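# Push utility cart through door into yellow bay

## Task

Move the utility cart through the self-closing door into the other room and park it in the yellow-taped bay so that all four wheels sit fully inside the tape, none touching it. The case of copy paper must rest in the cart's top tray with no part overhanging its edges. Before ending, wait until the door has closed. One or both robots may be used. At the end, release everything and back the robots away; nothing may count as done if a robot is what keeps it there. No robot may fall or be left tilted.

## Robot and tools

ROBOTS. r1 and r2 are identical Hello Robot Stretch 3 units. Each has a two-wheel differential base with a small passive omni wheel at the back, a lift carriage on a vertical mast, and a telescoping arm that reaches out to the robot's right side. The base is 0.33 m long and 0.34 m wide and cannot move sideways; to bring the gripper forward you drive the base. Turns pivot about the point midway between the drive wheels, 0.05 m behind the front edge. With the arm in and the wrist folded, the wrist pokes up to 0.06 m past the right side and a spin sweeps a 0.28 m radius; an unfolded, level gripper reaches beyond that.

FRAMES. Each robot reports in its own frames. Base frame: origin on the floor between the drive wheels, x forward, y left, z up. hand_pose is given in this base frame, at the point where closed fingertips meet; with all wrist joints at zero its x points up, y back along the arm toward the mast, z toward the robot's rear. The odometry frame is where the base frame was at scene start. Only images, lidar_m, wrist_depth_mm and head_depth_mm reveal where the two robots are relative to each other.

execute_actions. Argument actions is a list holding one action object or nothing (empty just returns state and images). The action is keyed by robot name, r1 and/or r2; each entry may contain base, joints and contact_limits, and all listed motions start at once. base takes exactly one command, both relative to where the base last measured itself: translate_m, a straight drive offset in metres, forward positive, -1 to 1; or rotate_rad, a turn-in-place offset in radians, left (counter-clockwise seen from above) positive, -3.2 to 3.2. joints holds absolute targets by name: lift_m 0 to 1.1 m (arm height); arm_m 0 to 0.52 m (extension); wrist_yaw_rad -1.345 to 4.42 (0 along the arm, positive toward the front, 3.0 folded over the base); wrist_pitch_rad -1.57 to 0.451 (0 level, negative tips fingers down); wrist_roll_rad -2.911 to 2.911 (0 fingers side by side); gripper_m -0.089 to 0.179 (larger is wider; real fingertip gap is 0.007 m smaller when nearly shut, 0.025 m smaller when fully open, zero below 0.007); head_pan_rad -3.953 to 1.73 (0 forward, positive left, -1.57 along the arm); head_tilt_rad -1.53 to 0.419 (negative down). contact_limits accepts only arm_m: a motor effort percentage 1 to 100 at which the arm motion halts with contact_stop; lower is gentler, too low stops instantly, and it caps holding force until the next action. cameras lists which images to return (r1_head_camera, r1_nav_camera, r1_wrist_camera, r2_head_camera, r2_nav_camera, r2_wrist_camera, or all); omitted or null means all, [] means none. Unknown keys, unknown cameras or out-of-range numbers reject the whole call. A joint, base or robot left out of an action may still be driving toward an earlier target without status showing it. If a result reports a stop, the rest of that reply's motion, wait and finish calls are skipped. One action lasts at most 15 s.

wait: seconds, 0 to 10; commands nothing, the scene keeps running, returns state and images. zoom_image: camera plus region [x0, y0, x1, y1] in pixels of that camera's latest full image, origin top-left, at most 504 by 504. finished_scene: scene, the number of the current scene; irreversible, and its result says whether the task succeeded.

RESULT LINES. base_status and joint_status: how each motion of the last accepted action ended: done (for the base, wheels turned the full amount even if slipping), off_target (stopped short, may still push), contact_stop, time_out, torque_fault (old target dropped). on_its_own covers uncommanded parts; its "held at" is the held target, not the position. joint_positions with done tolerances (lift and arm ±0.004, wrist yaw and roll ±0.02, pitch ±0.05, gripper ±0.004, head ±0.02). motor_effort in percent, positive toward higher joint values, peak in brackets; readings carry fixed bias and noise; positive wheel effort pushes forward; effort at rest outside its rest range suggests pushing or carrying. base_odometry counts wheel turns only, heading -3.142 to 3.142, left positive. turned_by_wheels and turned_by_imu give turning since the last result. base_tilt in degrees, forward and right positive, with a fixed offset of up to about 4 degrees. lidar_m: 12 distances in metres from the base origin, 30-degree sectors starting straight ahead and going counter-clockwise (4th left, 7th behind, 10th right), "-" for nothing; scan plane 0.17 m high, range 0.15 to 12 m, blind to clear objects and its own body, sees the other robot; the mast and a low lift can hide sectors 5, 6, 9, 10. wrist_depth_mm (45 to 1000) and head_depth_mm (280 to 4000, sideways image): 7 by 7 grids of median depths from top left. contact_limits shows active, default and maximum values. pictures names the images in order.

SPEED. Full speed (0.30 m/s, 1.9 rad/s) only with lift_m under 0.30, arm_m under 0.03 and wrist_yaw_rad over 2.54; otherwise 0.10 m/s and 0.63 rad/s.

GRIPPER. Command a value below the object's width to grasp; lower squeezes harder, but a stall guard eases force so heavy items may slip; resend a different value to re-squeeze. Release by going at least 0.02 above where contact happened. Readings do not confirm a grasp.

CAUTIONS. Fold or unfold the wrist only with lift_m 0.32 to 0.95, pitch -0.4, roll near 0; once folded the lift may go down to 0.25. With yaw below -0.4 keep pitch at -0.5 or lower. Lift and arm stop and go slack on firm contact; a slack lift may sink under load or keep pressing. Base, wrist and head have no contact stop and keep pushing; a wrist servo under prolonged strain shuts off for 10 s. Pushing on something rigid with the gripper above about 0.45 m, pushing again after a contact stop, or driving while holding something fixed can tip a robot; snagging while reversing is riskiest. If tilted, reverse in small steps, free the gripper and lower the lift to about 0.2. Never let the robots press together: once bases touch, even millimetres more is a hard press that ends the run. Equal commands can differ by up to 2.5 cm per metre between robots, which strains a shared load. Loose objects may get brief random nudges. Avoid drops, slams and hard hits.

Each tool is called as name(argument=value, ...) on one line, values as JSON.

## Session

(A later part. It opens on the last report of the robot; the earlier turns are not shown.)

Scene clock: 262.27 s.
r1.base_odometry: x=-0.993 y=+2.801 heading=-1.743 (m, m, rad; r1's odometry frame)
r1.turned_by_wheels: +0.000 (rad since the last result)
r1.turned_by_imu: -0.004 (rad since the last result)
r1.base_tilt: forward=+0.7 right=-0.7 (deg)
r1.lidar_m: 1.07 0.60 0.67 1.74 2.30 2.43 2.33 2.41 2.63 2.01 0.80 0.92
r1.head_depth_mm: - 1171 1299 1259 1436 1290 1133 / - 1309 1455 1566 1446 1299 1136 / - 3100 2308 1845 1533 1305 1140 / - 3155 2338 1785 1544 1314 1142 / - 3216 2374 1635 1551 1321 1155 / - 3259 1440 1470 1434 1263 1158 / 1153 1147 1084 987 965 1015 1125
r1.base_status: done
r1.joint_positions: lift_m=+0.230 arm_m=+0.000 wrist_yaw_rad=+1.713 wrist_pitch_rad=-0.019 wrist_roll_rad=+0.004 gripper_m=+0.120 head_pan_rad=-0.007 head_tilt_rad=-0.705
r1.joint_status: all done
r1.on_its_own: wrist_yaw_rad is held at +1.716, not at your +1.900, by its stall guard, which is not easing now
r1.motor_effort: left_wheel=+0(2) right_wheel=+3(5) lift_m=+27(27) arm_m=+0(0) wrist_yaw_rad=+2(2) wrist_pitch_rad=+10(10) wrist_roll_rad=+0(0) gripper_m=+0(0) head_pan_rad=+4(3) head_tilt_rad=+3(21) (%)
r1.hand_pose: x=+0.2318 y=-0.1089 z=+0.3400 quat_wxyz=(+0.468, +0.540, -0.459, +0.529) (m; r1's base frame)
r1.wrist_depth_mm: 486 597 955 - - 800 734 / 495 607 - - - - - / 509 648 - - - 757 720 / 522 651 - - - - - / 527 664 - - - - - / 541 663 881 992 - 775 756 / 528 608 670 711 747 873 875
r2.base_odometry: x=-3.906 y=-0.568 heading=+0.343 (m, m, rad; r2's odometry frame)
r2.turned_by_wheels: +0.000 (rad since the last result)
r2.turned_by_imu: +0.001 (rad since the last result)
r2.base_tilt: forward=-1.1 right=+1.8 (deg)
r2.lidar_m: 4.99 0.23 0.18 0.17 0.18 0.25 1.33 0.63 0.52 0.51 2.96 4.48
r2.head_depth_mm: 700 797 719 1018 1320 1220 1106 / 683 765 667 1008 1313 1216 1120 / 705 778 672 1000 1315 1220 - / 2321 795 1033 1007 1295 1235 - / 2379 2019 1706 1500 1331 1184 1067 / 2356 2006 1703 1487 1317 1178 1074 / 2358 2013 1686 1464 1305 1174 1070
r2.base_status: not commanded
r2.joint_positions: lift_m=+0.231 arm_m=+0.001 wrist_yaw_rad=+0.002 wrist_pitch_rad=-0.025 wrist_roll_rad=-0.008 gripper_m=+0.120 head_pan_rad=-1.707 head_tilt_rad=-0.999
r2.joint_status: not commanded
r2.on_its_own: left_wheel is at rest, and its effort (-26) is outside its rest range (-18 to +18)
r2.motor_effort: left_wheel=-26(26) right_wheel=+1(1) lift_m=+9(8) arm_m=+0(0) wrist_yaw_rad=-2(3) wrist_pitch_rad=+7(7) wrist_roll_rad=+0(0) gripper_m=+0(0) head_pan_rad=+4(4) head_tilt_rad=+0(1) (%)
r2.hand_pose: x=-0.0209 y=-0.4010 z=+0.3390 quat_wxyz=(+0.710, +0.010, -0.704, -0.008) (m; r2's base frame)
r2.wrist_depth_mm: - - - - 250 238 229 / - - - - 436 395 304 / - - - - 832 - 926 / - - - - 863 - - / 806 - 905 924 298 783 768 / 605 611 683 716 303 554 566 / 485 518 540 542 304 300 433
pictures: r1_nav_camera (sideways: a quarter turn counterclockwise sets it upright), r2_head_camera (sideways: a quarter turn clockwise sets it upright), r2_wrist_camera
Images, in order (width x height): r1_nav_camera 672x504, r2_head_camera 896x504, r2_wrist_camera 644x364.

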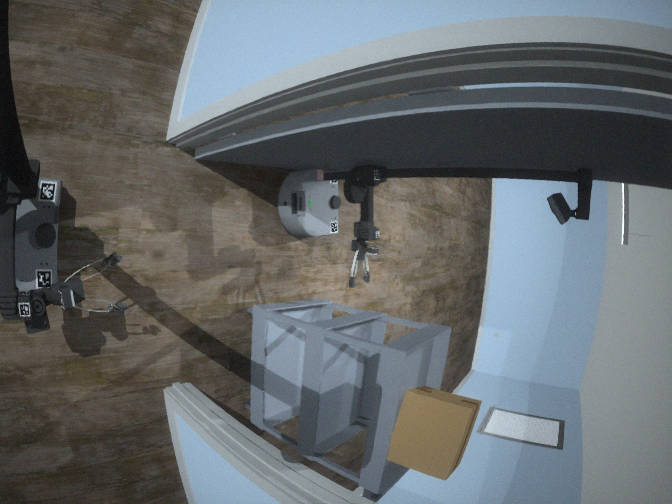

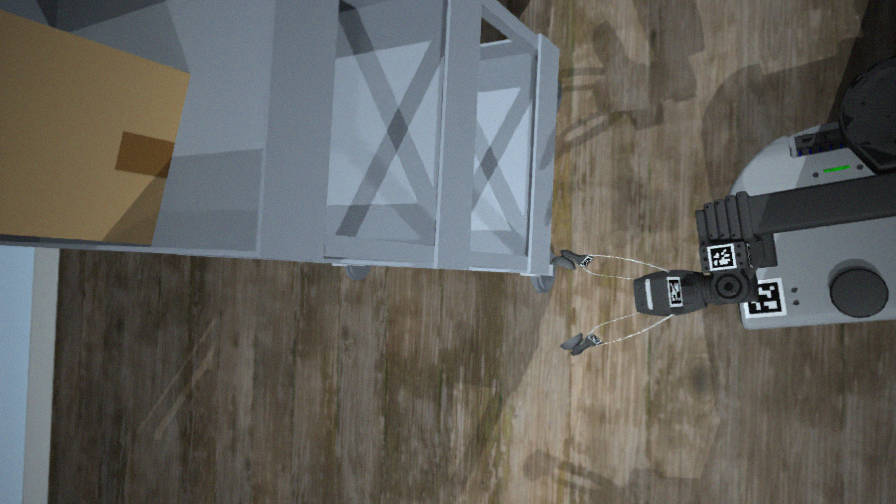

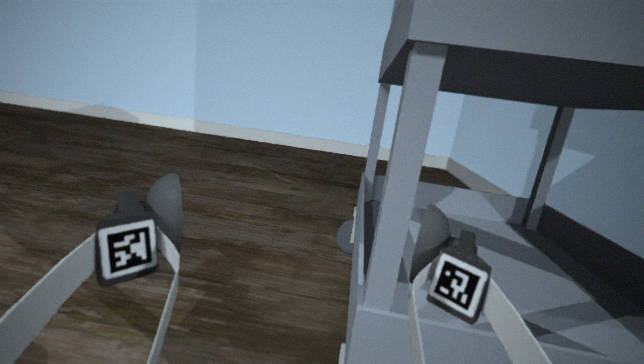

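execute_actions(actions=[{"r2":{"base":{"rotate_rad":-0.14}},"r1":{"base":{"rotate_rad":-1.0}}}], cameras=[])

execute_actions(actions=[{"r2":{"joints":{"arm_m":0.16}},"r1":{"base":{"translate_m":-0.5}}}], cameras=["r2_wrist_camera"])

execute_actions(actions=[{"r2":{"joints":{"gripper_m":-0.04}},"r1":{"base":{"translate_m":-0.3},"joints":{"head_pan_rad":0.4}}}], cameras=[])

execute_actions(actions=[{"r2":{"base":{"translate_m":-0.3},"joints":{"gripper_m":-0.055,"arm_m":0,"wrist_yaw_rad":0.6}}}], cameras=["r2_wrist_camera","r2_nav_camera","r1_nav_camera"])

Scene clock: 279.57 s.
r1.base_odometry: x=-0.993 y=+2.801 heading=-2.743 (m, m, rad; r1's odometry frame)
r1.turned_by_wheels: -1.000 (rad since the last result)
r1.turned_by_imu: -1.003 (rad since the last result)
r1.base_tilt: forward=+0.7 right=-0.7 (deg)
r1.lidar_m: 0.81 0.93 1.31 0.60 0.70 2.09 2.33 2.40 2.33 2.44 2.59 1.71
r1.head_depth_mm: 1533 1943 2190 1809 1515 1292 1128 / 1158 1386 1698 1778 1525 1307 1134 / 930 1066 1247 1512 1521 1307 1144 / 778 870 981 1134 1366 1313 1146 / 678 762 895 1122 1480 1319 1156 / 700 1120 1411 1615 1527 1332 1158 / 3062 1169 1476 1340 1458 1348 1164
r1.base_status: done
r1.joint_positions: lift_m=+0.230 arm_m=+0.000 wrist_yaw_rad=+1.713 wrist_pitch_rad=-0.019 wrist_roll_rad=+0.004 gripper_m=+0.120 head_pan_rad=-0.007 head_tilt_rad=-0.705
r1.joint_status: not commanded
r1.on_its_own: wrist_yaw_rad is held at +1.716, not at your +1.900, by its stall guard, which is not easing now
r1.motor_effort: left_wheel=+3(4) right_wheel=-2(5) lift_m=+27(27) arm_m=+0(0) wrist_yaw_rad=+2(2) wrist_pitch_rad=+10(11) wrist_roll_rad=+0(1) gripper_m=+0(0) head_pan_rad=+2(4) head_tilt_rad=+3(2) (%)
r1.hand_pose: x=+0.2318 y=-0.1088 z=+0.3400 quat_wxyz=(+0.468, +0.540, -0.459, +0.529) (m; r1's base frame)
r1.wrist_depth_mm: - - - 777 - - - / - 889 - 812 - - - / - - - 830 - - - / - - - 856 - - - / 986 - - 908 - - - / 756 852 842 890 - - - / 581 598 670 703 736 881 907
r2.base_odometry: x=-3.906 y=-0.568 heading=+0.204 (m, m, rad; r2's odometry frame)
r2.turned_by_wheels: -0.139 (rad since the last result)
r2.turned_by_imu: -0.130 (rad since the last result)
r2.base_tilt: forward=-1.1 right=+1.7 (deg)
r2.lidar_m: 4.98 0.29 0.20 0.18 0.19 0.24 0.52 1.22 0.53 0.51 2.82 3.81
r2.head_depth_mm: 916 798 977 1055 1373 1212 1102 / 935 790 1049 1025 1339 1217 1125 / 692 768 1041 1014 1300 1220 - / 708 773 682 1004 1292 1235 - / 758 798 1584 1449 1303 1192 1064 / 2394 2012 1711 1496 1312 1181 1072 / 2324 1990 1700 1465 1312 1180 1078
r2.base_status: done
r2.joint_positions: lift_m=+0.231 arm_m=+0.001 wrist_yaw_rad=+0.001 wrist_pitch_rad=-0.025 wrist_roll_rad=-0.008 gripper_m=+0.120 head_pan_rad=-1.706 head_tilt_rad=-0.998
r2.joint_status: not commanded
r2.motor_effort: left_wheel=+15(51) right_wheel=-9(20) lift_m=+9(9) arm_m=+0(0) wrist_yaw_rad=-1(2) wrist_pitch_rad=+7(7) wrist_roll_rad=+0(0) gripper_m=+1(0) head_pan_rad=+4(4) head_tilt_rad=+0(1) (%)
r2.hand_pose: x=-0.0211 y=-0.4010 z=+0.3391 quat_wxyz=(+0.710, +0.009, -0.704, -0.009) (m; r2's base frame)
r2.wrist_depth_mm: - - - 261 246 249 248 / - - - - 551 393 302 / - - - - - - 835 / - - - 907 928 - 822 / 804 - 898 612 700 724 773 / 614 615 694 437 481 557 502 / 500 519 550 315 319 319 322
pictures: none
No camera images: the call's "cameras" was empty. Leave "cameras" out to get every camera's image.

Scene clock: 285.83 s.
r1.base_odometry: x=-0.532 y=+2.995 heading=-2.743 (m, m, rad; r1's odometry frame)
r1.turned_by_wheels: +0.000 (rad since the last result)
r1.turned_by_imu: -0.003 (rad since the last result)
r1.base_tilt: forward=+0.7 right=-0.7 (deg)
r1.lidar_m: 1.31 1.34 0.73 0.77 1.08 1.81 1.89 2.14 2.07 2.16 3.00 2.65
r1.head_depth_mm: 2411 2722 2270 1808 1509 1289 1130 / 1826 2192 2235 1820 1523 1297 1135 / 1475 1682 1967 1842 1530 1306 1143 / 1230 1372 1553 1740 1543 1312 1144 / 1117 1322 1775 1807 1548 1322 1153 / 3160 1805 1969 1829 1574 1337 1159 / 1452 1808 1678 1755 1573 1333 1168
r1.base_status: done
r1.joint_positions: lift_m=+0.230 arm_m=+0.000 wrist_yaw_rad=+1.713 wrist_pitch_rad=-0.019 wrist_roll_rad=+0.004 gripper_m=+0.120 head_pan_rad=-0.007 head_tilt_rad=-0.704
r1.joint_status: not commanded
r1.on_its_own: wrist_yaw_rad is held at +1.716, not at your +1.900, by its stall guard, which is not easing now
r1.motor_effort: left_wheel=+2(5) right_wheel=-1(7) lift_m=+27(27) arm_m=+0(0) wrist_yaw_rad=+2(3) wrist_pitch_rad=+11(10) wrist_roll_rad=+0(0) gripper_m=+0(0) head_pan_rad=+3(3) head_tilt_rad=+3(3) (%)
r1.hand_pose: x=+0.2318 y=-0.1088 z=+0.3400 quat_wxyz=(+0.468, +0.540, -0.459, +0.529) (m; r1's base frame)
r1.wrist_depth_mm: - - - - - - - / - - - - - - - / - - - - - - - / - - - - - - - / - - - - - - - / 753 831 887 988 - - - / 584 604 661 704 751 880 902
r2.base_odometry: x=-3.906 y=-0.568 heading=+0.204 (m, m, rad; r2's odometry frame)
r2.turned_by_wheels: +0.000 (rad since the last result)
r2.turned_by_imu: +0.001 (rad since the last result)
r2.base_tilt: forward=-1.0 right=+1.7 (deg)
r2.lidar_m: 4.97 0.29 0.20 0.18 0.19 0.24 0.52 1.22 0.53 0.51 2.82 3.82
r2.head_depth_mm: 918 797 988 1048 1369 1223 1105 / 937 788 1047 1018 1332 1213 1118 / 695 766 1044 1014 1304 1225 - / 709 776 682 1000 1305 1204 - / 756 799 1560 1445 1301 1204 1060 / 2392 2014 1714 1493 1312 1182 1078 / 2330 1977 1700 1476 1319 1168 1067
r2.base_status: not commanded
r2.joint_positions: lift_m=+0.231 arm_m=+0.160 wrist_yaw_rad=+0.001 wrist_pitch_rad=-0.024 wrist_roll_rad=-0.008 gripper_m=+0.120 head_pan_rad=-1.706 head_tilt_rad=-0.998
r2.joint_status: all done
r2.motor_effort: left_wheel=+15(15) right_wheel=-8(8) lift_m=+8(8) arm_m=+5(4) wrist_yaw_rad=-1(1) wrist_pitch_rad=+7(7) wrist_roll_rad=+0(0) gripper_m=+0(0) head_pan_rad=+3(4) head_tilt_rad=-1(1) (%)
r2.hand_pose: x=-0.0212 y=-0.5601 z=+0.3391 quat_wxyz=(+0.710, +0.009, -0.704, -0.008) (m; r2's base frame)
r2.wrist_depth_mm: - - - - 157 180 159 / - - - 665 331 400 307 / - - - 117 - - 823 / - - - 122 - - 831 / 801 - 913 126 674 693 782 / 603 613 695 131 478 545 500 / 492 517 541 138 385 398 429
pictures: r2_wrist_camera
Images, in order (width x height): r2_wrist_camera 644x364.

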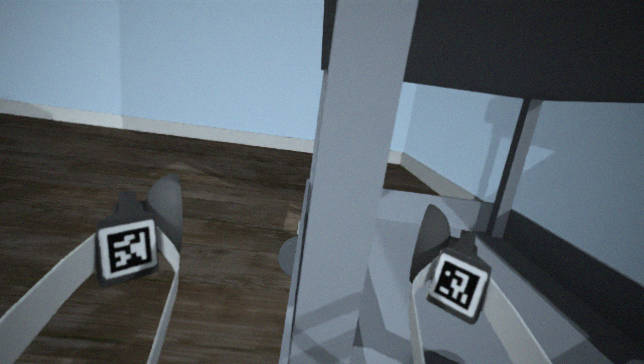

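Scene clock: 290.10 s.
r1.base_odometry: x=-0.256 y=+3.112 heading=-2.743 (m, m, rad; r1's odometry frame)
r1.turned_by_wheels: +0.000 (rad since the last result)
r1.turned_by_imu: -0.002 (rad since the last result)
r1.base_tilt: forward=+0.7 right=-0.7 (deg)
r1.lidar_m: 1.60 0.92 0.90 0.94 1.30 1.55 1.62 1.98 1.92 2.00 2.79 3.18
r1.head_depth_mm: 1661 1529 1744 1811 1504 1294 1130 / 1721 2043 2140 1831 1523 1306 1138 / 1624 2082 2128 1845 1526 1312 1141 / 1711 1922 2094 1865 1539 1318 1141 / - 2908 2286 1869 1552 1329 1159 / - 3247 2143 1222 1359 1341 1157 / - 863 945 1072 1235 1316 1165
r1.base_status: done
r1.joint_positions: lift_m=+0.230 arm_m=+0.000 wrist_yaw_rad=+1.713 wrist_pitch_rad=-0.019 wrist_roll_rad=+0.004 gripper_m=+0.120 head_pan_rad=+0.393 head_tilt_rad=-0.704
r1.joint_status: all done
r1.on_its_own: wrist_yaw_rad is held at +1.716, not at your +1.900, by its stall guard, which is not easing now
r1.motor_effort: left_wheel=+3(4) right_wheel=-2(6) lift_m=+27(28) arm_m=+0(0) wrist_yaw_rad=+3(2) wrist_pitch_rad=+10(10) wrist_roll_rad=+0(0) gripper_m=+0(0) head_pan_rad=+3(26) head_tilt_rad=+3(3) (%)
r1.hand_pose: x=+0.2318 y=-0.1088 z=+0.3400 quat_wxyz=(+0.468, +0.540, -0.459, +0.529) (m; r1's base frame)
r1.wrist_depth_mm: 735 - - - - - - / 744 - - - - - - / 755 - - - - - - / 776 - - - - - - / 783 - - - - - - / 765 856 920 987 - - - / 582 604 657 700 748 892 883
r2.base_odometry: x=-3.906 y=-0.568 heading=+0.203 (m, m, rad; r2's odometry frame)
r2.turned_by_wheels: +0.000 (rad since the last result)
r2.turned_by_imu: +0.001 (rad since the last result)
r2.base_tilt: forward=-1.0 right=+1.7 (deg)
r2.lidar_m: 4.99 0.29 0.20 0.18 0.19 0.24 0.52 1.22 0.53 0.51 2.82 3.81
r2.head_depth_mm: 923 799 980 1052 1368 1225 1098 / 929 786 1046 1031 1329 1210 1114 / 694 765 1033 1012 1305 1216 - / 706 773 678 993 1273 1211 - / 759 796 1065 1450 1312 1197 1064 / 2394 2008 1718 1491 1311 1182 1074 / 2365 2001 1702 1467 1310 1177 1063
r2.base_status: not commanded
r2.joint_positions: lift_m=+0.231 arm_m=+0.160 wrist_yaw_rad=-0.051 wrist_pitch_rad=-0.024 wrist_roll_rad=-0.008 gripper_m=-0.028 head_pan_rad=-1.706 head_tilt_rad=-0.998
r2.joint_status: gripper_m off_target (ended at -0.028, target -0.040)
r2.on_its_own: wrist_yaw_rad is held at -0.052, not at your +0.000, by its stall guard, which is not easing now; gripper_m is held at -0.029, not at your -0.040, by its stall guard, which is still easing
r2.motor_effort: left_wheel=+10(15) right_wheel=-7(8) lift_m=+9(9) arm_m=-2(5) wrist_yaw_rad=-1(21) wrist_pitch_rad=+7(7) wrist_roll_rad=+0(0) gripper_m=-28(100) head_pan_rad=+4(4) head_tilt_rad=-1(1) (%)
r2.hand_pose: x=-0.0346 y=-0.5604 z=+0.3392 quat_wxyz=(+0.710, -0.009, -0.704, -0.027) (m; r2's base frame)
r2.wrist_depth_mm: - - - 106 206 178 158 / - - - 110 563 392 306 / - - - 114 - - 788 / - - - 119 - 959 781 / 787 846 955 123 717 687 760 / 615 640 651 129 513 534 487 / 497 526 537 333 378 404 424
pictures: none
No camera images: the call's "cameras" was empty. Leave "cameras" out to get every camera's image.

Scene clock: 294.37 s.
r1.base_odometry: x=-0.256 y=+3.112 heading=-2.743 (m, m, rad; r1's odometry frame)
r1.turned_by_wheels: +0.000 (rad since the last result)
r1.turned_by_imu: -0.001 (rad since the last result)
r1.base_tilt: forward=+0.6 right=-0.8 (deg)
r1.lidar_m: 1.60 0.92 0.89 0.94 1.30 1.55 1.62 1.97 1.92 2.00 2.79 3.18
r1.head_depth_mm: 3243 1536 1731 1821 1498 1296 1127 / 3573 2797 2217 1835 1523 1302 1133 / 1595 1969 2120 1842 1534 1312 1141 / 1548 1812 1857 1870 1535 1310 1149 / 1673 1898 2085 1781 1548 1323 1155 / - 3141 1884 1219 1368 1338 1158 / - 865 948 1071 1231 1318 1169
r1.base_status: not commanded
r1.joint_positions: lift_m=+0.230 arm_m=+0.000 wrist_yaw_rad=+1.713 wrist_pitch_rad=-0.019 wrist_roll_rad=+0.004 gripper_m=+0.120 head_pan_rad=+0.393 head_tilt_rad=-0.704
r1.joint_status: not commanded
r1.on_its_own: wrist_yaw_rad is held at +1.716, not at your +1.900, by its stall guard, which is not easing now
r1.motor_effort: left_wheel=+2(2) right_wheel=-2(2) lift_m=+27(27) arm_m=+0(0) wrist_yaw_rad=+3(2) wrist_pitch_rad=+10(10) wrist_roll_rad=+0(0) gripper_m=+0(0) head_pan_rad=+4(3) head_tilt_rad=+3(3) (%)
r1.hand_pose: x=+0.2318 y=-0.1088 z=+0.3400 quat_wxyz=(+0.468, +0.540, -0.459, +0.529) (m; r1's base frame)
r1.wrist_depth_mm: 716 - - - - - - / 743 - - - - - - / 758 - - - - - - / 780 - - - - - - / 786 - - - - - - / 742 843 901 964 - - - / 580 599 662 688 746 851 894
r2.base_odometry: x=-4.199 y=-0.628 heading=+0.205 (m, m, rad; r2's odometry frame)
r2.turned_by_wheels: +0.001 (rad since the last result)
r2.turned_by_imu: +0.054 (rad since the last result)
r2.base_tilt: forward=-1.2 right=+1.8 (deg)
r2.lidar_m: 5.29 0.27 0.19 0.18 0.18 0.24 3.38 3.58 0.34 0.31 0.31 4.00
r2.head_depth_mm: 977 1014 1061 1511 1367 1228 1096 / 1305 1187 650 707 1329 1216 1117 / 1775 761 661 611 1092 1225 - / 868 776 656 592 891 1234 - / 510 619 650 575 864 1153 1058 / 483 583 645 570 843 1151 1066 / 482 579 637 558 1245 1176 1070
r2.base_status: done
r2.joint_positions: lift_m=+0.231 arm_m=+0.001 wrist_yaw_rad=+0.780 wrist_pitch_rad=-0.024 wrist_roll_rad=-0.007 gripper_m=-0.034 head_pan_rad=-1.706 head_tilt_rad=-0.998
r2.joint_status: wrist_yaw_rad off_target (ended at +0.780, target +0.600); gripper_m off_target (ended at -0.034, target -0.055); the others done
r2.on_its_own: wrist_yaw_rad is held at +0.769, not at your +0.600, by its stall guard, which is not easing now; gripper_m is held at -0.036, not at your -0.055, by its stall guard, which is still easing; left_wheel is at rest, and its effort (+25) is outside its rest range (-18 to +18); right_wheel is at rest, and its effort (-25) is outside its rest range (-18 to +18)
r2.motor_effort: left_wheel=+25(27) right_wheel=-25(36) lift_m=+10(10) arm_m=+0(16) wrist_yaw_rad=-7(55) wrist_pitch_rad=+7(7) wrist_roll_rad=+0(1) gripper_m=-32(100) head_pan_rad=+4(4) head_tilt_rad=-1(1) (%)
r2.hand_pose: x=+0.1583 y=-0.3272 z=+0.3392 quat_wxyz=(+0.660, +0.276, -0.648, +0.262) (m; r2's base frame)
r2.wrist_depth_mm: - - - 110 212 180 159 / - - - 115 - 402 311 / - - - 120 - - - / - - - 125 - - - / 811 833 135 128 - 637 - / 641 636 617 133 478 531 549 / 498 524 524 203 367 408 432
pictures: r1_nav_camera (sideways: a quarter turn counterclockwise sets it upright), r2_nav_camera (sideways: a quarter turn counterclockwise sets it upright), r2_wrist_camera
Images, in order (width x height): r1_nav_camera 672x504, r2_nav_camera 672x504, r2_wrist_camera 644x364.

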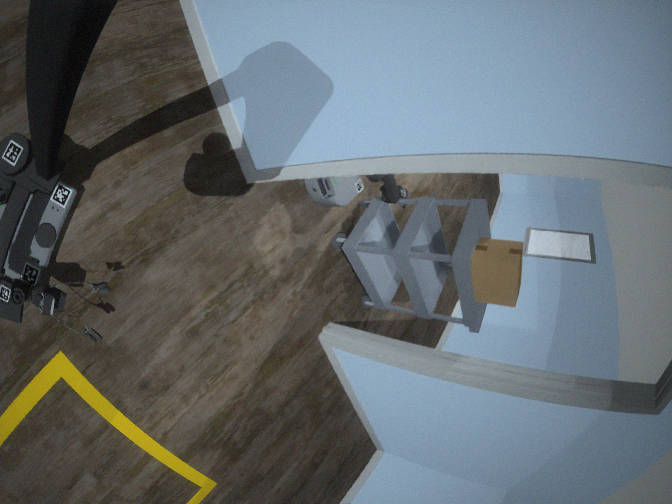

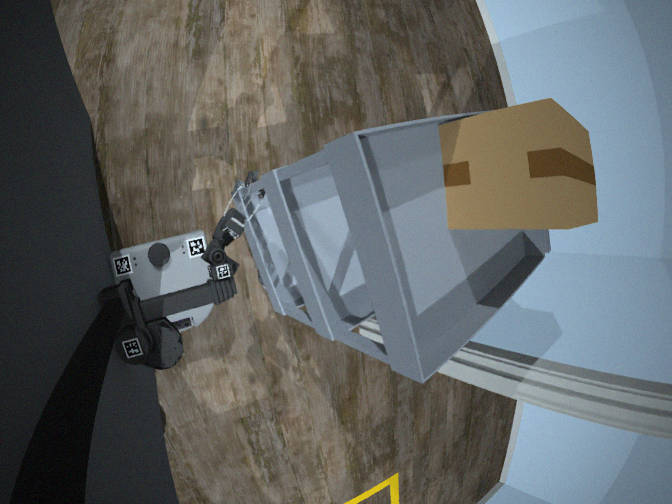

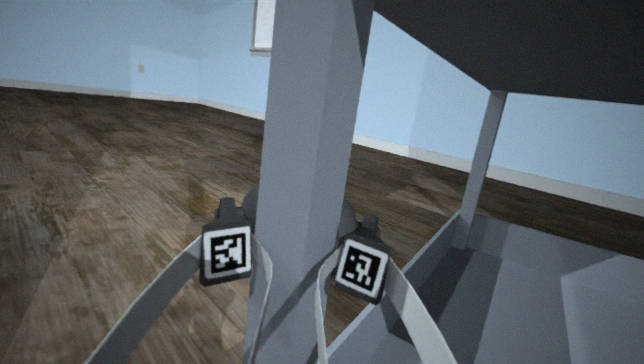

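execute_actions(actions=[{"r2":{"base":{"rotate_rad":0.13},"joints":{"gripper_m":-0.05}}}], cameras=[])

execute_actions(actions=[{"r2":{"base":{"translate_m":-0.35},"joints":{"gripper_m":-0.06,"wrist_yaw_rad":1.1,"head_pan_rad":-1.0}}}], cameras=["r2_nav_camera","r1_nav_camera"])

Scene clock: 301.93 s.
r1.base_odometry: x=-0.256 y=+3.112 heading=-2.743 (m, m, rad; r1's odometry frame)
r1.turned_by_wheels: +0.000 (rad since the last result)
r1.turned_by_imu: -0.002 (rad since the last result)
r1.base_tilt: forward=+0.7 right=-0.7 (deg)
r1.lidar_m: 1.61 0.92 0.89 0.94 1.31 1.55 1.62 1.98 1.92 2.00 2.79 3.17
r1.head_depth_mm: 3190 1539 1730 1811 1508 1291 1129 / 3528 2809 2209 1834 1521 1300 1137 / 1608 1989 2150 1833 1531 1309 1142 / 1543 1828 1903 1853 1539 1313 1146 / 1682 1928 2100 1764 1557 1320 1150 / - 3127 1656 1226 1361 1332 1161 / - 864 944 1067 1230 1314 1162
r1.base_status: not commanded
r1.joint_positions: lift_m=+0.230 arm_m=+0.000 wrist_yaw_rad=+1.713 wrist_pitch_rad=-0.019 wrist_roll_rad=+0.004 gripper_m=+0.120 head_pan_rad=+0.393 head_tilt_rad=-0.704
r1.joint_status: not commanded
r1.on_its_own: wrist_yaw_rad is held at +1.716, not at your +1.900, by its stall guard, which is not easing now
r1.motor_effort: left_wheel=+2(2) right_wheel=-2(2) lift_m=+27(27) arm_m=+0(0) wrist_yaw_rad=+3(3) wrist_pitch_rad=+11(10) wrist_roll_rad=+0(0) gripper_m=+0(1) head_pan_rad=+3(4) head_tilt_rad=+3(3) (%)
r1.hand_pose: x=+0.2318 y=-0.1088 z=+0.3400 quat_wxyz=(+0.468, +0.540, -0.459, +0.529) (m; r1's base frame)
r1.wrist_depth_mm: 726 - - - - - - / 728 - - - - - - / 754 - - - - - - / 769 - - - - - - / 779 - - - - - - / 752 853 890 973 - - - / 589 606 659 709 746 879 878
r2.base_odometry: x=-4.199 y=-0.628 heading=+0.333 (m, m, rad; r2's odometry frame)
r2.turned_by_wheels: +0.128 (rad since the last result)
r2.turned_by_imu: +0.113 (rad since the last result)
r2.base_tilt: forward=-1.1 right=+1.7 (deg)
r2.lidar_m: 0.52 0.23 0.18 0.17 0.18 0.27 3.38 0.44 0.32 0.31 0.32 4.62
r2.head_depth_mm: 1327 1230 632 616 1371 1227 1100 / 1817 754 670 602 977 1206 1118 / 871 782 664 597 890 1225 - / 516 660 652 589 884 1219 - / 485 585 650 577 861 1150 1064 / 490 590 646 571 839 1168 1074 / 497 602 615 526 1288 1178 1062
r2.base_status: rotate_rad off_target (by the wheels' count: +0.1284 of +0.1300)
r2.joint_positions: lift_m=+0.231 arm_m=+0.001 wrist_yaw_rad=+0.719 wrist_pitch_rad=-0.025 wrist_roll_rad=-0.007 gripper_m=-0.045 head_pan_rad=-1.705 head_tilt_rad=-0.998
r2.joint_status: gripper_m off_target (ended at -0.045, target -0.050)
r2.on_its_own: wrist_yaw_rad is held at +0.769, not at your +0.600, by its stall guard, which is still easing; left_wheel is at rest, and its effort (-62) is outside its rest range (-18 to +18)
r2.motor_effort: left_wheel=-62(100) right_wheel=+14(20) lift_m=+10(9) arm_m=+0(0) wrist_yaw_rad=+29(29) wrist_pitch_rad=+7(8) wrist_roll_rad=+0(0) gripper_m=-22(100) head_pan_rad=+3(3) head_tilt_rad=-1(0) (%)
r2.hand_pose: x=+0.1469 y=-0.3378 z=+0.3389 quat_wxyz=(+0.668, +0.256, -0.656, +0.241) (m; r2's base frame)
r2.wrist_depth_mm: - - - 110 187 180 159 / - - - 115 - 469 307 / - - - 119 - - - / - - - 124 - - - / 786 831 890 128 - 615 - / 600 650 627 133 460 528 532 / 498 525 533 144 351 407 433
pictures: none
No camera images: the call's "cameras" was empty. Leave "cameras" out to get every camera's image.

Scene clock: 307.23 s.
r1.base_odometry: x=-0.256 y=+3.112 heading=-2.743 (m, m, rad; r1's odometry frame)
r1.turned_by_wheels: +0.000 (rad since the last result)
r1.turned_by_imu: -0.001 (rad since the last result)
r1.base_tilt: forward=+0.7 right=-0.7 (deg)
r1.lidar_m: 1.40 0.92 0.90 0.93 1.30 1.55 1.63 1.97 1.91 2.00 2.80 3.18
r1.head_depth_mm: 3210 1537 1740 1820 1508 1294 1131 / 3477 2814 2219 1819 1517 1296 1136 / 1571 1739 1678 1779 1535 1314 1141 / 1456 1835 1680 1627 1526 1313 1153 / 1566 1734 1655 1496 1512 1320 1150 / - 2945 1275 1219 1365 1335 1162 / 911 864 950 1072 1234 1321 1168
r1.base_status: not commanded
r1.joint_positions: lift_m=+0.230 arm_m=+0.000 wrist_yaw_rad=+1.713 wrist_pitch_rad=-0.019 wrist_roll_rad=+0.004 gripper_m=+0.120 head_pan_rad=+0.393 head_tilt_rad=-0.704
r1.joint_status: not commanded
r1.on_its_own: wrist_yaw_rad is held at +1.716, not at your +1.900, by its stall guard, which is not easing now
r1.motor_effort: left_wheel=+3(3) right_wheel=-1(2) lift_m=+27(27) arm_m=+0(0) wrist_yaw_rad=+2(2) wrist_pitch_rad=+10(11) wrist_roll_rad=+0(0) gripper_m=+0(1) head_pan_rad=+3(3) head_tilt_rad=+3(3) (%)
r1.hand_pose: x=+0.2318 y=-0.1088 z=+0.3400 quat_wxyz=(+0.468, +0.540, -0.459, +0.529) (m; r1's base frame)
r1.wrist_depth_mm: 713 - - - - - - / 747 - - - - - - / 756 - - - - - - / 780 - - - - - - / 806 955 - - - - - / 740 844 890 980 - - - / 586 609 655 710 753 875 906
r2.base_odometry: x=-4.530 y=-0.742 heading=+0.331 (m, m, rad; r2's odometry frame)
r2.turned_by_wheels: -0.002 (rad since the last result)
r2.turned_by_imu: -0.005 (rad since the last result)
r2.base_tilt: forward=-1.1 right=+1.7 (deg)
r2.lidar_m: 0.34 0.20 0.18 0.18 0.21 1.23 3.05 3.26 0.34 0.26 0.26 0.27
r2.head_depth_mm: 436 754 673 582 817 1165 1101 / 439 507 626 579 811 1109 1100 / 448 532 631 573 818 1103 - / 465 558 643 569 815 1109 - / 2323 1944 637 556 738 1173 1090 / 2448 2008 1715 1490 1315 1175 1065 / 2388 1997 1706 1478 1310 1177 931
r2.base_status: translate_m off_target (by the wheels' count: -0.3498 of -0.3500)
r2.joint_positions: lift_m=+0.231 arm_m=+0.000 wrist_yaw_rad=+1.297 wrist_pitch_rad=-0.023 wrist_roll_rad=-0.008 gripper_m=-0.032 head_pan_rad=-1.006 head_tilt_rad=-0.998
r2.joint_status: wrist_yaw_rad off_target (ended at +1.297, target +1.100); gripper_m off_target (ended at -0.032, target -0.060); the others done
r2.on_its_own: wrist_yaw_rad is held at +1.304, not at your +1.100, by its stall guard, which is not easing now; gripper_m is held at -0.034, not at your -0.060, by its stall guard, which is still easing; left_wheel is at rest, and its effort (-90) is outside its rest range (-18 to +18)
r2.motor_effort: left_wheel=-90(100) right_wheel=+6(18) lift_m=+9(10) arm_m=+0(6) wrist_yaw_rad=+4(60) wrist_pitch_rad=+6(7) wrist_roll_rad=+0(0) gripper_m=-23(100) head_pan_rad=+4(41) head_tilt_rad=-1(1) (%)
r2.hand_pose: x=+0.2247 y=-0.2146 z=+0.3395 quat_wxyz=(+0.571, +0.432, -0.556, +0.422) (m; r2's base frame)
r2.wrist_depth_mm: 407 597 - 109 - 177 158 / 418 624 - 114 - - 305 / 426 636 - 118 - - - / 446 660 - 124 - - - / 447 696 897 126 - - - / 467 620 627 132 798 498 529 / 469 525 528 198 341 408 433
pictures: r1_nav_camera (sideways: a quarter turn counterclockwise sets it upright), r2_nav_camera (sideways: a quarter turn counterclockwise sets it upright)
Images, in order (width x height): r1_nav_camera 672x504, r2_nav_camera 672x504.

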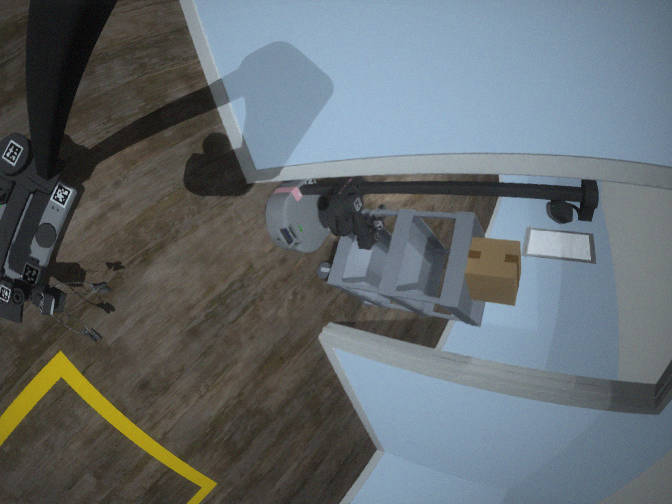

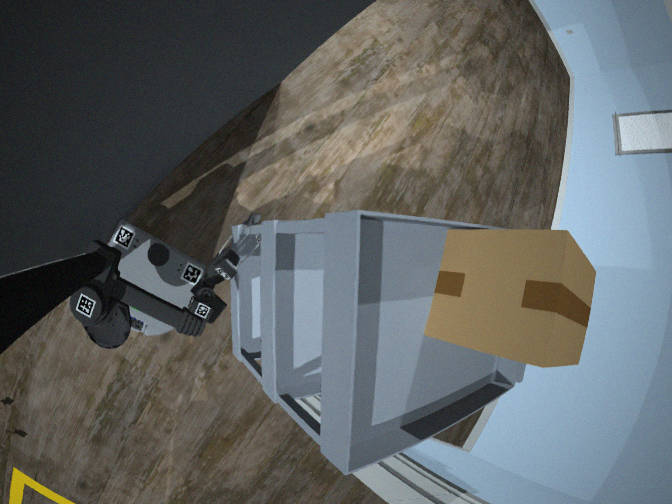

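execute_actions(actions=[{"r2":{"base":{"translate_m":-0.3},"joints":{"gripper_m":-0.05}}}], cameras=["r1_nav_camera"])

execute_actions(actions=[{"r2":{"base":{"rotate_rad":-0.35},"joints":{"gripper_m":-0.06,"wrist_yaw_rad":1.6}}}], cameras=[])

execute_actions(actions=[{"r2":{"base":{"translate_m":-0.3},"joints":{"gripper_m":-0.05,"head_pan_rad":-0.4}}}], cameras=["r2_nav_camera","r1_nav_camera"])

Scene clock: 319.30 s.
r1.base_odometry: x=-0.256 y=+3.112 heading=-2.743 (m, m, rad; r1's odometry frame)
r1.turned_by_wheels: +0.000 (rad since the last result)
r1.turned_by_imu: -0.003 (rad since the last result)
r1.base_tilt: forward=+0.7 right=-0.7 (deg)
r1.lidar_m: 1.27 0.87 0.89 0.93 1.30 1.55 1.62 1.98 1.92 2.01 2.79 3.18
r1.head_depth_mm: 1463 1387 1676 1812 1510 1294 1130 / 1565 1399 1569 1718 1482 1302 1136 / 1314 1398 1591 1268 1376 1306 1141 / 1400 1288 1469 1130 1395 1310 1149 / 752 1200 1390 1571 1517 1321 1150 / 1006 1078 1167 1218 1368 1327 1156 / 864 865 950 1073 1230 1320 1166
r1.base_status: not commanded
r1.joint_positions: lift_m=+0.230 arm_m=+0.000 wrist_yaw_rad=+1.713 wrist_pitch_rad=-0.019 wrist_roll_rad=+0.004 gripper_m=+0.120 head_pan_rad=+0.393 head_tilt_rad=-0.704
r1.joint_status: not commanded
r1.on_its_own: wrist_yaw_rad is held at +1.716, not at your +1.900, by its stall guard, which is not easing now
r1.motor_effort: left_wheel=+3(2) right_wheel=-2(1) lift_m=+27(27) arm_m=+0(0) wrist_yaw_rad=+2(2) wrist_pitch_rad=+11(10) wrist_roll_rad=+0(0) gripper_m=+0(0) head_pan_rad=+3(4) head_tilt_rad=+3(2) (%)
r1.hand_pose: x=+0.2318 y=-0.1088 z=+0.3400 quat_wxyz=(+0.468, +0.540, -0.459, +0.529) (m; r1's base frame)
r1.wrist_depth_mm: 720 949 - - - - - / 739 984 - - - - - / 760 970 - - - - - / 764 - - - - - - / 798 947 917 - - - - / 753 870 820 995 - - - / 591 606 671 707 749 859 895
r2.base_odometry: x=-4.814 y=-0.840 heading=+0.332 (m, m, rad; r2's odometry frame)
r2.turned_by_wheels: +0.000 (rad since the last result)
r2.turned_by_imu: -0.033 (rad since the last result)
r2.base_tilt: forward=-1.1 right=+1.7 (deg)
r2.lidar_m: 0.26 0.26 0.27 0.33 1.03 0.99 2.75 2.99 0.42 0.28 0.25 0.26
r2.head_depth_mm: 2371 761 677 583 845 1222 1097 / 476 770 669 580 855 1166 1103 / 454 547 640 575 821 1189 - / 455 549 639 570 813 1105 - / 457 549 637 566 743 1141 1089 / 469 649 661 583 1003 1151 1074 / 567 606 647 692 747 801 869
r2.base_status: done
r2.joint_positions: lift_m=+0.231 arm_m=+0.001 wrist_yaw_rad=+1.405 wrist_pitch_rad=-0.022 wrist_roll_rad=-0.009 gripper_m=-0.030 head_pan_rad=-1.005 head_tilt_rad=-0.997
r2.joint_status: gripper_m off_target (ended at -0.030, target -0.050)
r2.on_its_own: wrist_yaw_rad is held at +1.386, not at your +1.100, by its stall guard, which is not easing now; gripper_m is held at -0.032, not at your -0.050, by its stall guard, which is still easing
r2.motor_effort: left_wheel=+3(100) right_wheel=-10(27) lift_m=+11(11) arm_m=+0(1) wrist_yaw_rad=-12(39) wrist_pitch_rad=+6(7) wrist_roll_rad=+0(1) gripper_m=-30(100) head_pan_rad=+3(3) head_tilt_rad=-1(2) (%)
r2.hand_pose: x=+0.2308 y=-0.1876 z=+0.3397 quat_wxyz=(+0.547, +0.461, -0.532, +0.453) (m; r2's base frame)
r2.wrist_depth_mm: 188 212 243 110 222 176 156 / 196 219 251 114 379 441 301 / 201 225 260 119 410 551 - / 210 237 271 124 440 574 - / 215 246 137 127 480 584 - / 226 250 295 133 456 519 538 / 234 281 306 197 336 405 436
pictures: r1_nav_camera (sideways: a quarter turn counterclockwise sets it upright)
Images, in order (width x height): r1_nav_camera 672x504.

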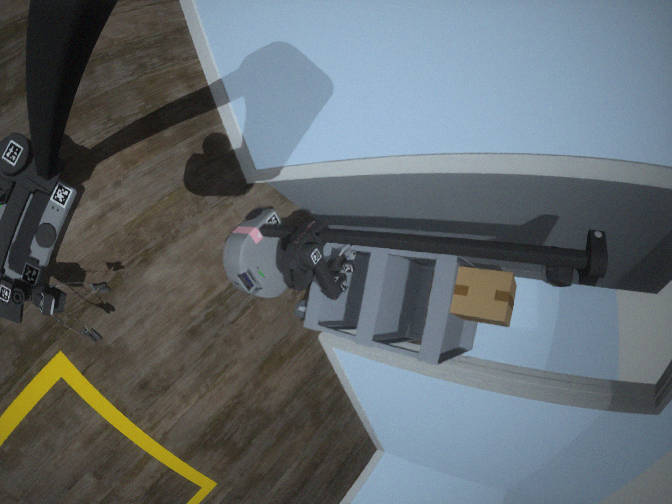

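Scene clock: 320.80 s.
r1.base_odometry: x=-0.256 y=+3.112 heading=-2.743 (m, m, rad; r1's odometry frame)
r1.turned_by_wheels: +0.000 (rad since the last result)
r1.turned_by_imu: +0.000 (rad since the last result)
r1.base_tilt: forward=+0.7 right=-0.7 (deg)
r1.lidar_m: 1.25 0.90 0.90 0.93 1.31 1.55 1.62 1.98 1.92 2.00 2.80 3.18
r1.head_depth_mm: 1463 1226 1613 1769 1510 1282 1128 / 1571 1388 1561 1715 1522 1301 1136 / 1284 1380 1592 1482 1376 1306 1143 / 1410 1529 1737 1189 1347 1319 1147 / 1216 1203 1329 1462 1519 1317 1157 / 997 1085 1170 1216 1365 1339 1158 / 863 867 950 1072 1233 1319 1174
r1.base_status: not commanded
r1.joint_positions: lift_m=+0.230 arm_m=+0.000 wrist_yaw_rad=+1.713 wrist_pitch_rad=-0.019 wrist_roll_rad=+0.004 gripper_m=+0.120 head_pan_rad=+0.393 head_tilt_rad=-0.704
r1.joint_status: not commanded
r1.on_its_own: wrist_yaw_rad is held at +1.716, not at your +1.900, by its stall guard, which is not easing now
r1.motor_effort: left_wheel=+3(2) right_wheel=-1(2) lift_m=+27(27) arm_m=+0(0) wrist_yaw_rad=+2(3) wrist_pitch_rad=+11(10) wrist_roll_rad=+0(0) gripper_m=+0(0) head_pan_rad=+4(4) head_tilt_rad=+2(2) (%)
r1.hand_pose: x=+0.2318 y=-0.1088 z=+0.3400 quat_wxyz=(+0.468, +0.540, -0.459, +0.529) (m; r1's base frame)
r1.wrist_depth_mm: 734 967 - - - - - / 747 941 - - - - - / 744 - - - - - - / 784 - - - - - - / 783 976 907 - - - - / 756 852 838 - - - - / 586 606 668 706 746 874 894
r2.base_odometry: x=-4.814 y=-0.840 heading=-0.017 (m, m, rad; r2's odometry frame)
r2.turned_by_wheels: -0.349 (rad since the last result)
r2.turned_by_imu: -0.337 (rad since the last result)
r2.base_tilt: forward=-1.1 right=+1.8 (deg)
r2.lidar_m: 0.30 0.26 0.26 0.29 2.16 0.99 2.75 2.76 2.95 0.32 0.23 0.22
r2.head_depth_mm: 2244 2122 630 1460 1358 1223 1108 / 629 756 651 613 1307 1210 1097 / 669 725 663 584 890 1226 - / 2405 772 655 571 831 1186 - / 477 573 636 569 728 1049 1095 / 433 515 611 562 508 1139 1070 / 421 488 594 559 519 1101 952
r2.base_status: rotate_rad off_target (by the wheels' count: -0.3491 of -0.3500)
r2.joint_positions: lift_m=+0.231 arm_m=+0.000 wrist_yaw_rad=+1.682 wrist_pitch_rad=-0.022 wrist_roll_rad=-0.009 gripper_m=-0.054 head_pan_rad=-1.005 head_tilt_rad=-0.997
r2.joint_status: wrist_yaw_rad off_target (ended at +1.682, target +1.600); gripper_m off_target (ended at -0.054, target -0.060)
r2.on_its_own: gripper_m is held at -0.056, not at your -0.060, by its stall guard, which is still easing; wrist_yaw_rad is at rest, and its effort (-49) is outside its rest range (-12 to +12)
r2.motor_effort: left_wheel=+18(17) right_wheel=-15(20) lift_m=+11(12) arm_m=+0(1) wrist_yaw_rad=-49(49) wrist_pitch_rad=+6(6) wrist_roll_rad=+0(0) gripper_m=-49(100) head_pan_rad=+3(3) head_tilt_rad=-1(1) (%)
r2.hand_pose: x=+0.2327 y=-0.1171 z=+0.3397 quat_wxyz=(+0.480, +0.530, -0.463, +0.524) (m; r2's base frame)
r2.wrist_depth_mm: 221 251 279 111 202 176 157 / 228 259 294 116 485 394 301 / 237 268 306 125 530 - - / 245 280 306 133 573 - - / 253 286 131 131 611 640 - / 262 295 140 142 485 538 553 / 268 329 151 280 374 404 432
pictures: none
No camera images: the call's "cameras" was empty. Leave "cameras" out to get every camera's image.

Scene clock: 324.90 s.
r1.base_odometry: x=-0.256 y=+3.112 heading=-2.743 (m, m, rad; r1's odometry frame)
r1.turned_by_wheels: +0.000 (rad since the last result)
r1.turned_by_imu: -0.001 (rad since the last result)
r1.base_tilt: forward=+0.7 right=-0.7 (deg)
r1.lidar_m: 0.73 0.62 0.90 0.94 1.30 1.55 1.62 1.98 1.92 2.01 2.79 3.18
r1.head_depth_mm: 1355 1175 1447 1605 1473 1275 1130 / 1090 1171 1408 1434 1040 1163 1139 / 1104 1178 1469 1672 966 1138 1142 / 517 601 710 1723 1443 1270 1144 / 1159 1269 1399 1556 1546 1327 1153 / 986 1067 1152 1211 1364 1331 1155 / 858 864 946 1072 1227 1319 1165
r1.base_status: not commanded
r1.joint_positions: lift_m=+0.230 arm_m=+0.000 wrist_yaw_rad=+1.713 wrist_pitch_rad=-0.019 wrist_roll_rad=+0.004 gripper_m=+0.120 head_pan_rad=+0.393 head_tilt_rad=-0.704
r1.joint_status: not commanded
r1.on_its_own: wrist_yaw_rad is held at +1.716, not at your +1.900, by its stall guard, which is not easing now
r1.motor_effort: left_wheel=+3(2) right_wheel=-1(2) lift_m=+27(27) arm_m=+0(0) wrist_yaw_rad=+2(2) wrist_pitch_rad=+11(10) wrist_roll_rad=+0(0) gripper_m=+0(1) head_pan_rad=+4(4) head_tilt_rad=+3(2) (%)
r1.hand_pose: x=+0.2318 y=-0.1088 z=+0.3400 quat_wxyz=(+0.468, +0.540, -0.459, +0.529) (m; r1's base frame)
r1.wrist_depth_mm: 734 941 - - - - - / 748 935 502 - - - - / 757 994 483 - - - - / 774 972 - - - - - / 786 985 - - - - - / 752 864 569 682 - - - / 591 555 500 651 752 881 904
r2.base_odometry: x=-5.114 y=-0.835 heading=-0.017 (m, m, rad; r2's odometry frame)
r2.turned_by_wheels: +0.000 (rad since the last result)
r2.turned_by_imu: +0.001 (rad since the last result)
r2.base_tilt: forward=-1.2 right=+1.8 (deg)
r2.lidar_m: 0.52 0.41 0.41 0.76 2.09 0.73 2.47 2.47 2.93 0.50 0.26 0.23
r2.head_depth_mm: 461 569 675 583 857 1202 1098 / 454 544 643 578 826 1171 1100 / 447 536 634 575 739 1160 - / 442 528 623 582 812 1159 1109 / 789 790 1045 1370 1328 1191 1104 / 710 812 955 1142 1294 1182 1073 / 607 682 777 902 1076 1162 1071
r2.base_status: done
r2.joint_positions: lift_m=+0.231 arm_m=+0.001 wrist_yaw_rad=+1.564 wrist_pitch_rad=-0.022 wrist_roll_rad=-0.009 gripper_m=-0.030 head_pan_rad=-0.407 head_tilt_rad=-0.997
r2.joint_status: gripper_m off_target (ended at -0.030, target -0.050); the others done
r2.on_its_own: wrist_yaw_rad is held at +1.566, not at your +1.600, by its stall guard, which is not easing now; gripper_m is held at -0.031, not at your -0.050, by its stall guard, which is still easing
r2.motor_effort: left_wheel=+0(10) right_wheel=+0(21) lift_m=+12(11) arm_m=-2(2) wrist_yaw_rad=+1(48) wrist_pitch_rad=+6(6) wrist_roll_rad=+0(1) gripper_m=-34(48) head_pan_rad=+4(42) head_tilt_rad=-1(1) (%)
r2.hand_pose: x=+0.2343 y=-0.1475 z=+0.3397 quat_wxyz=(+0.510, +0.501, -0.494, +0.495) (m; r2's base frame)
r2.wrist_depth_mm: 373 429 511 107 189 175 156 / 386 446 538 111 540 387 298 / 398 469 551 115 936 - 626 / 408 472 585 120 - - 592 / 426 497 565 125 700 698 585 / 441 515 647 130 495 543 525 / 460 516 539 137 379 414 434
pictures: r1_nav_camera (sideways: a quarter turn counterclockwise sets it upright), r2_nav_camera (sideways: a quarter turn counterclockwise sets it upright)
Images, in order (width x height): r1_nav_camera 672x504, r2_nav_camera 672x504.

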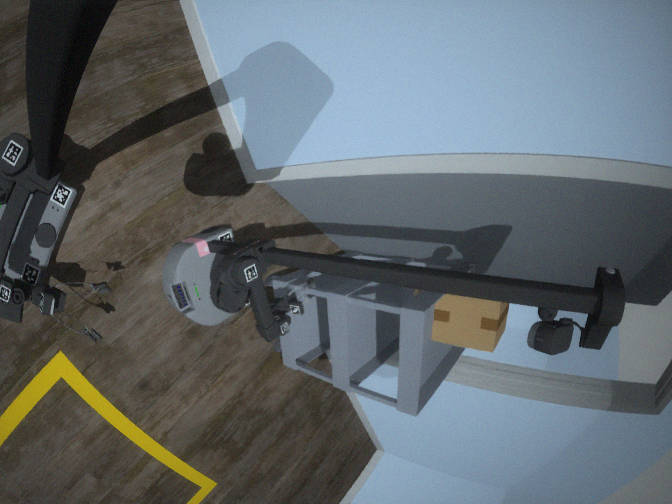

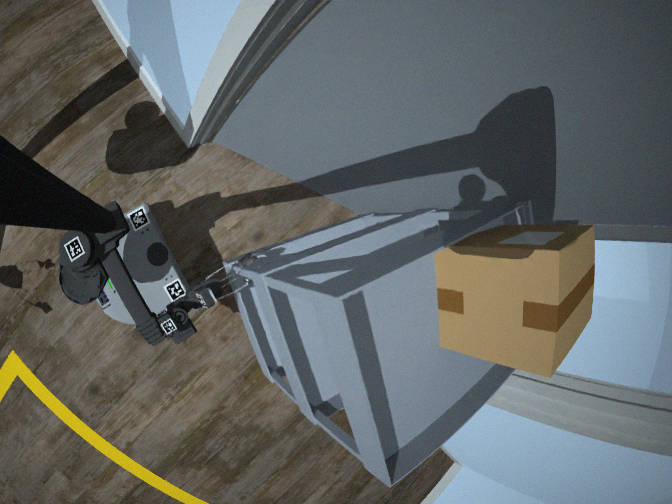

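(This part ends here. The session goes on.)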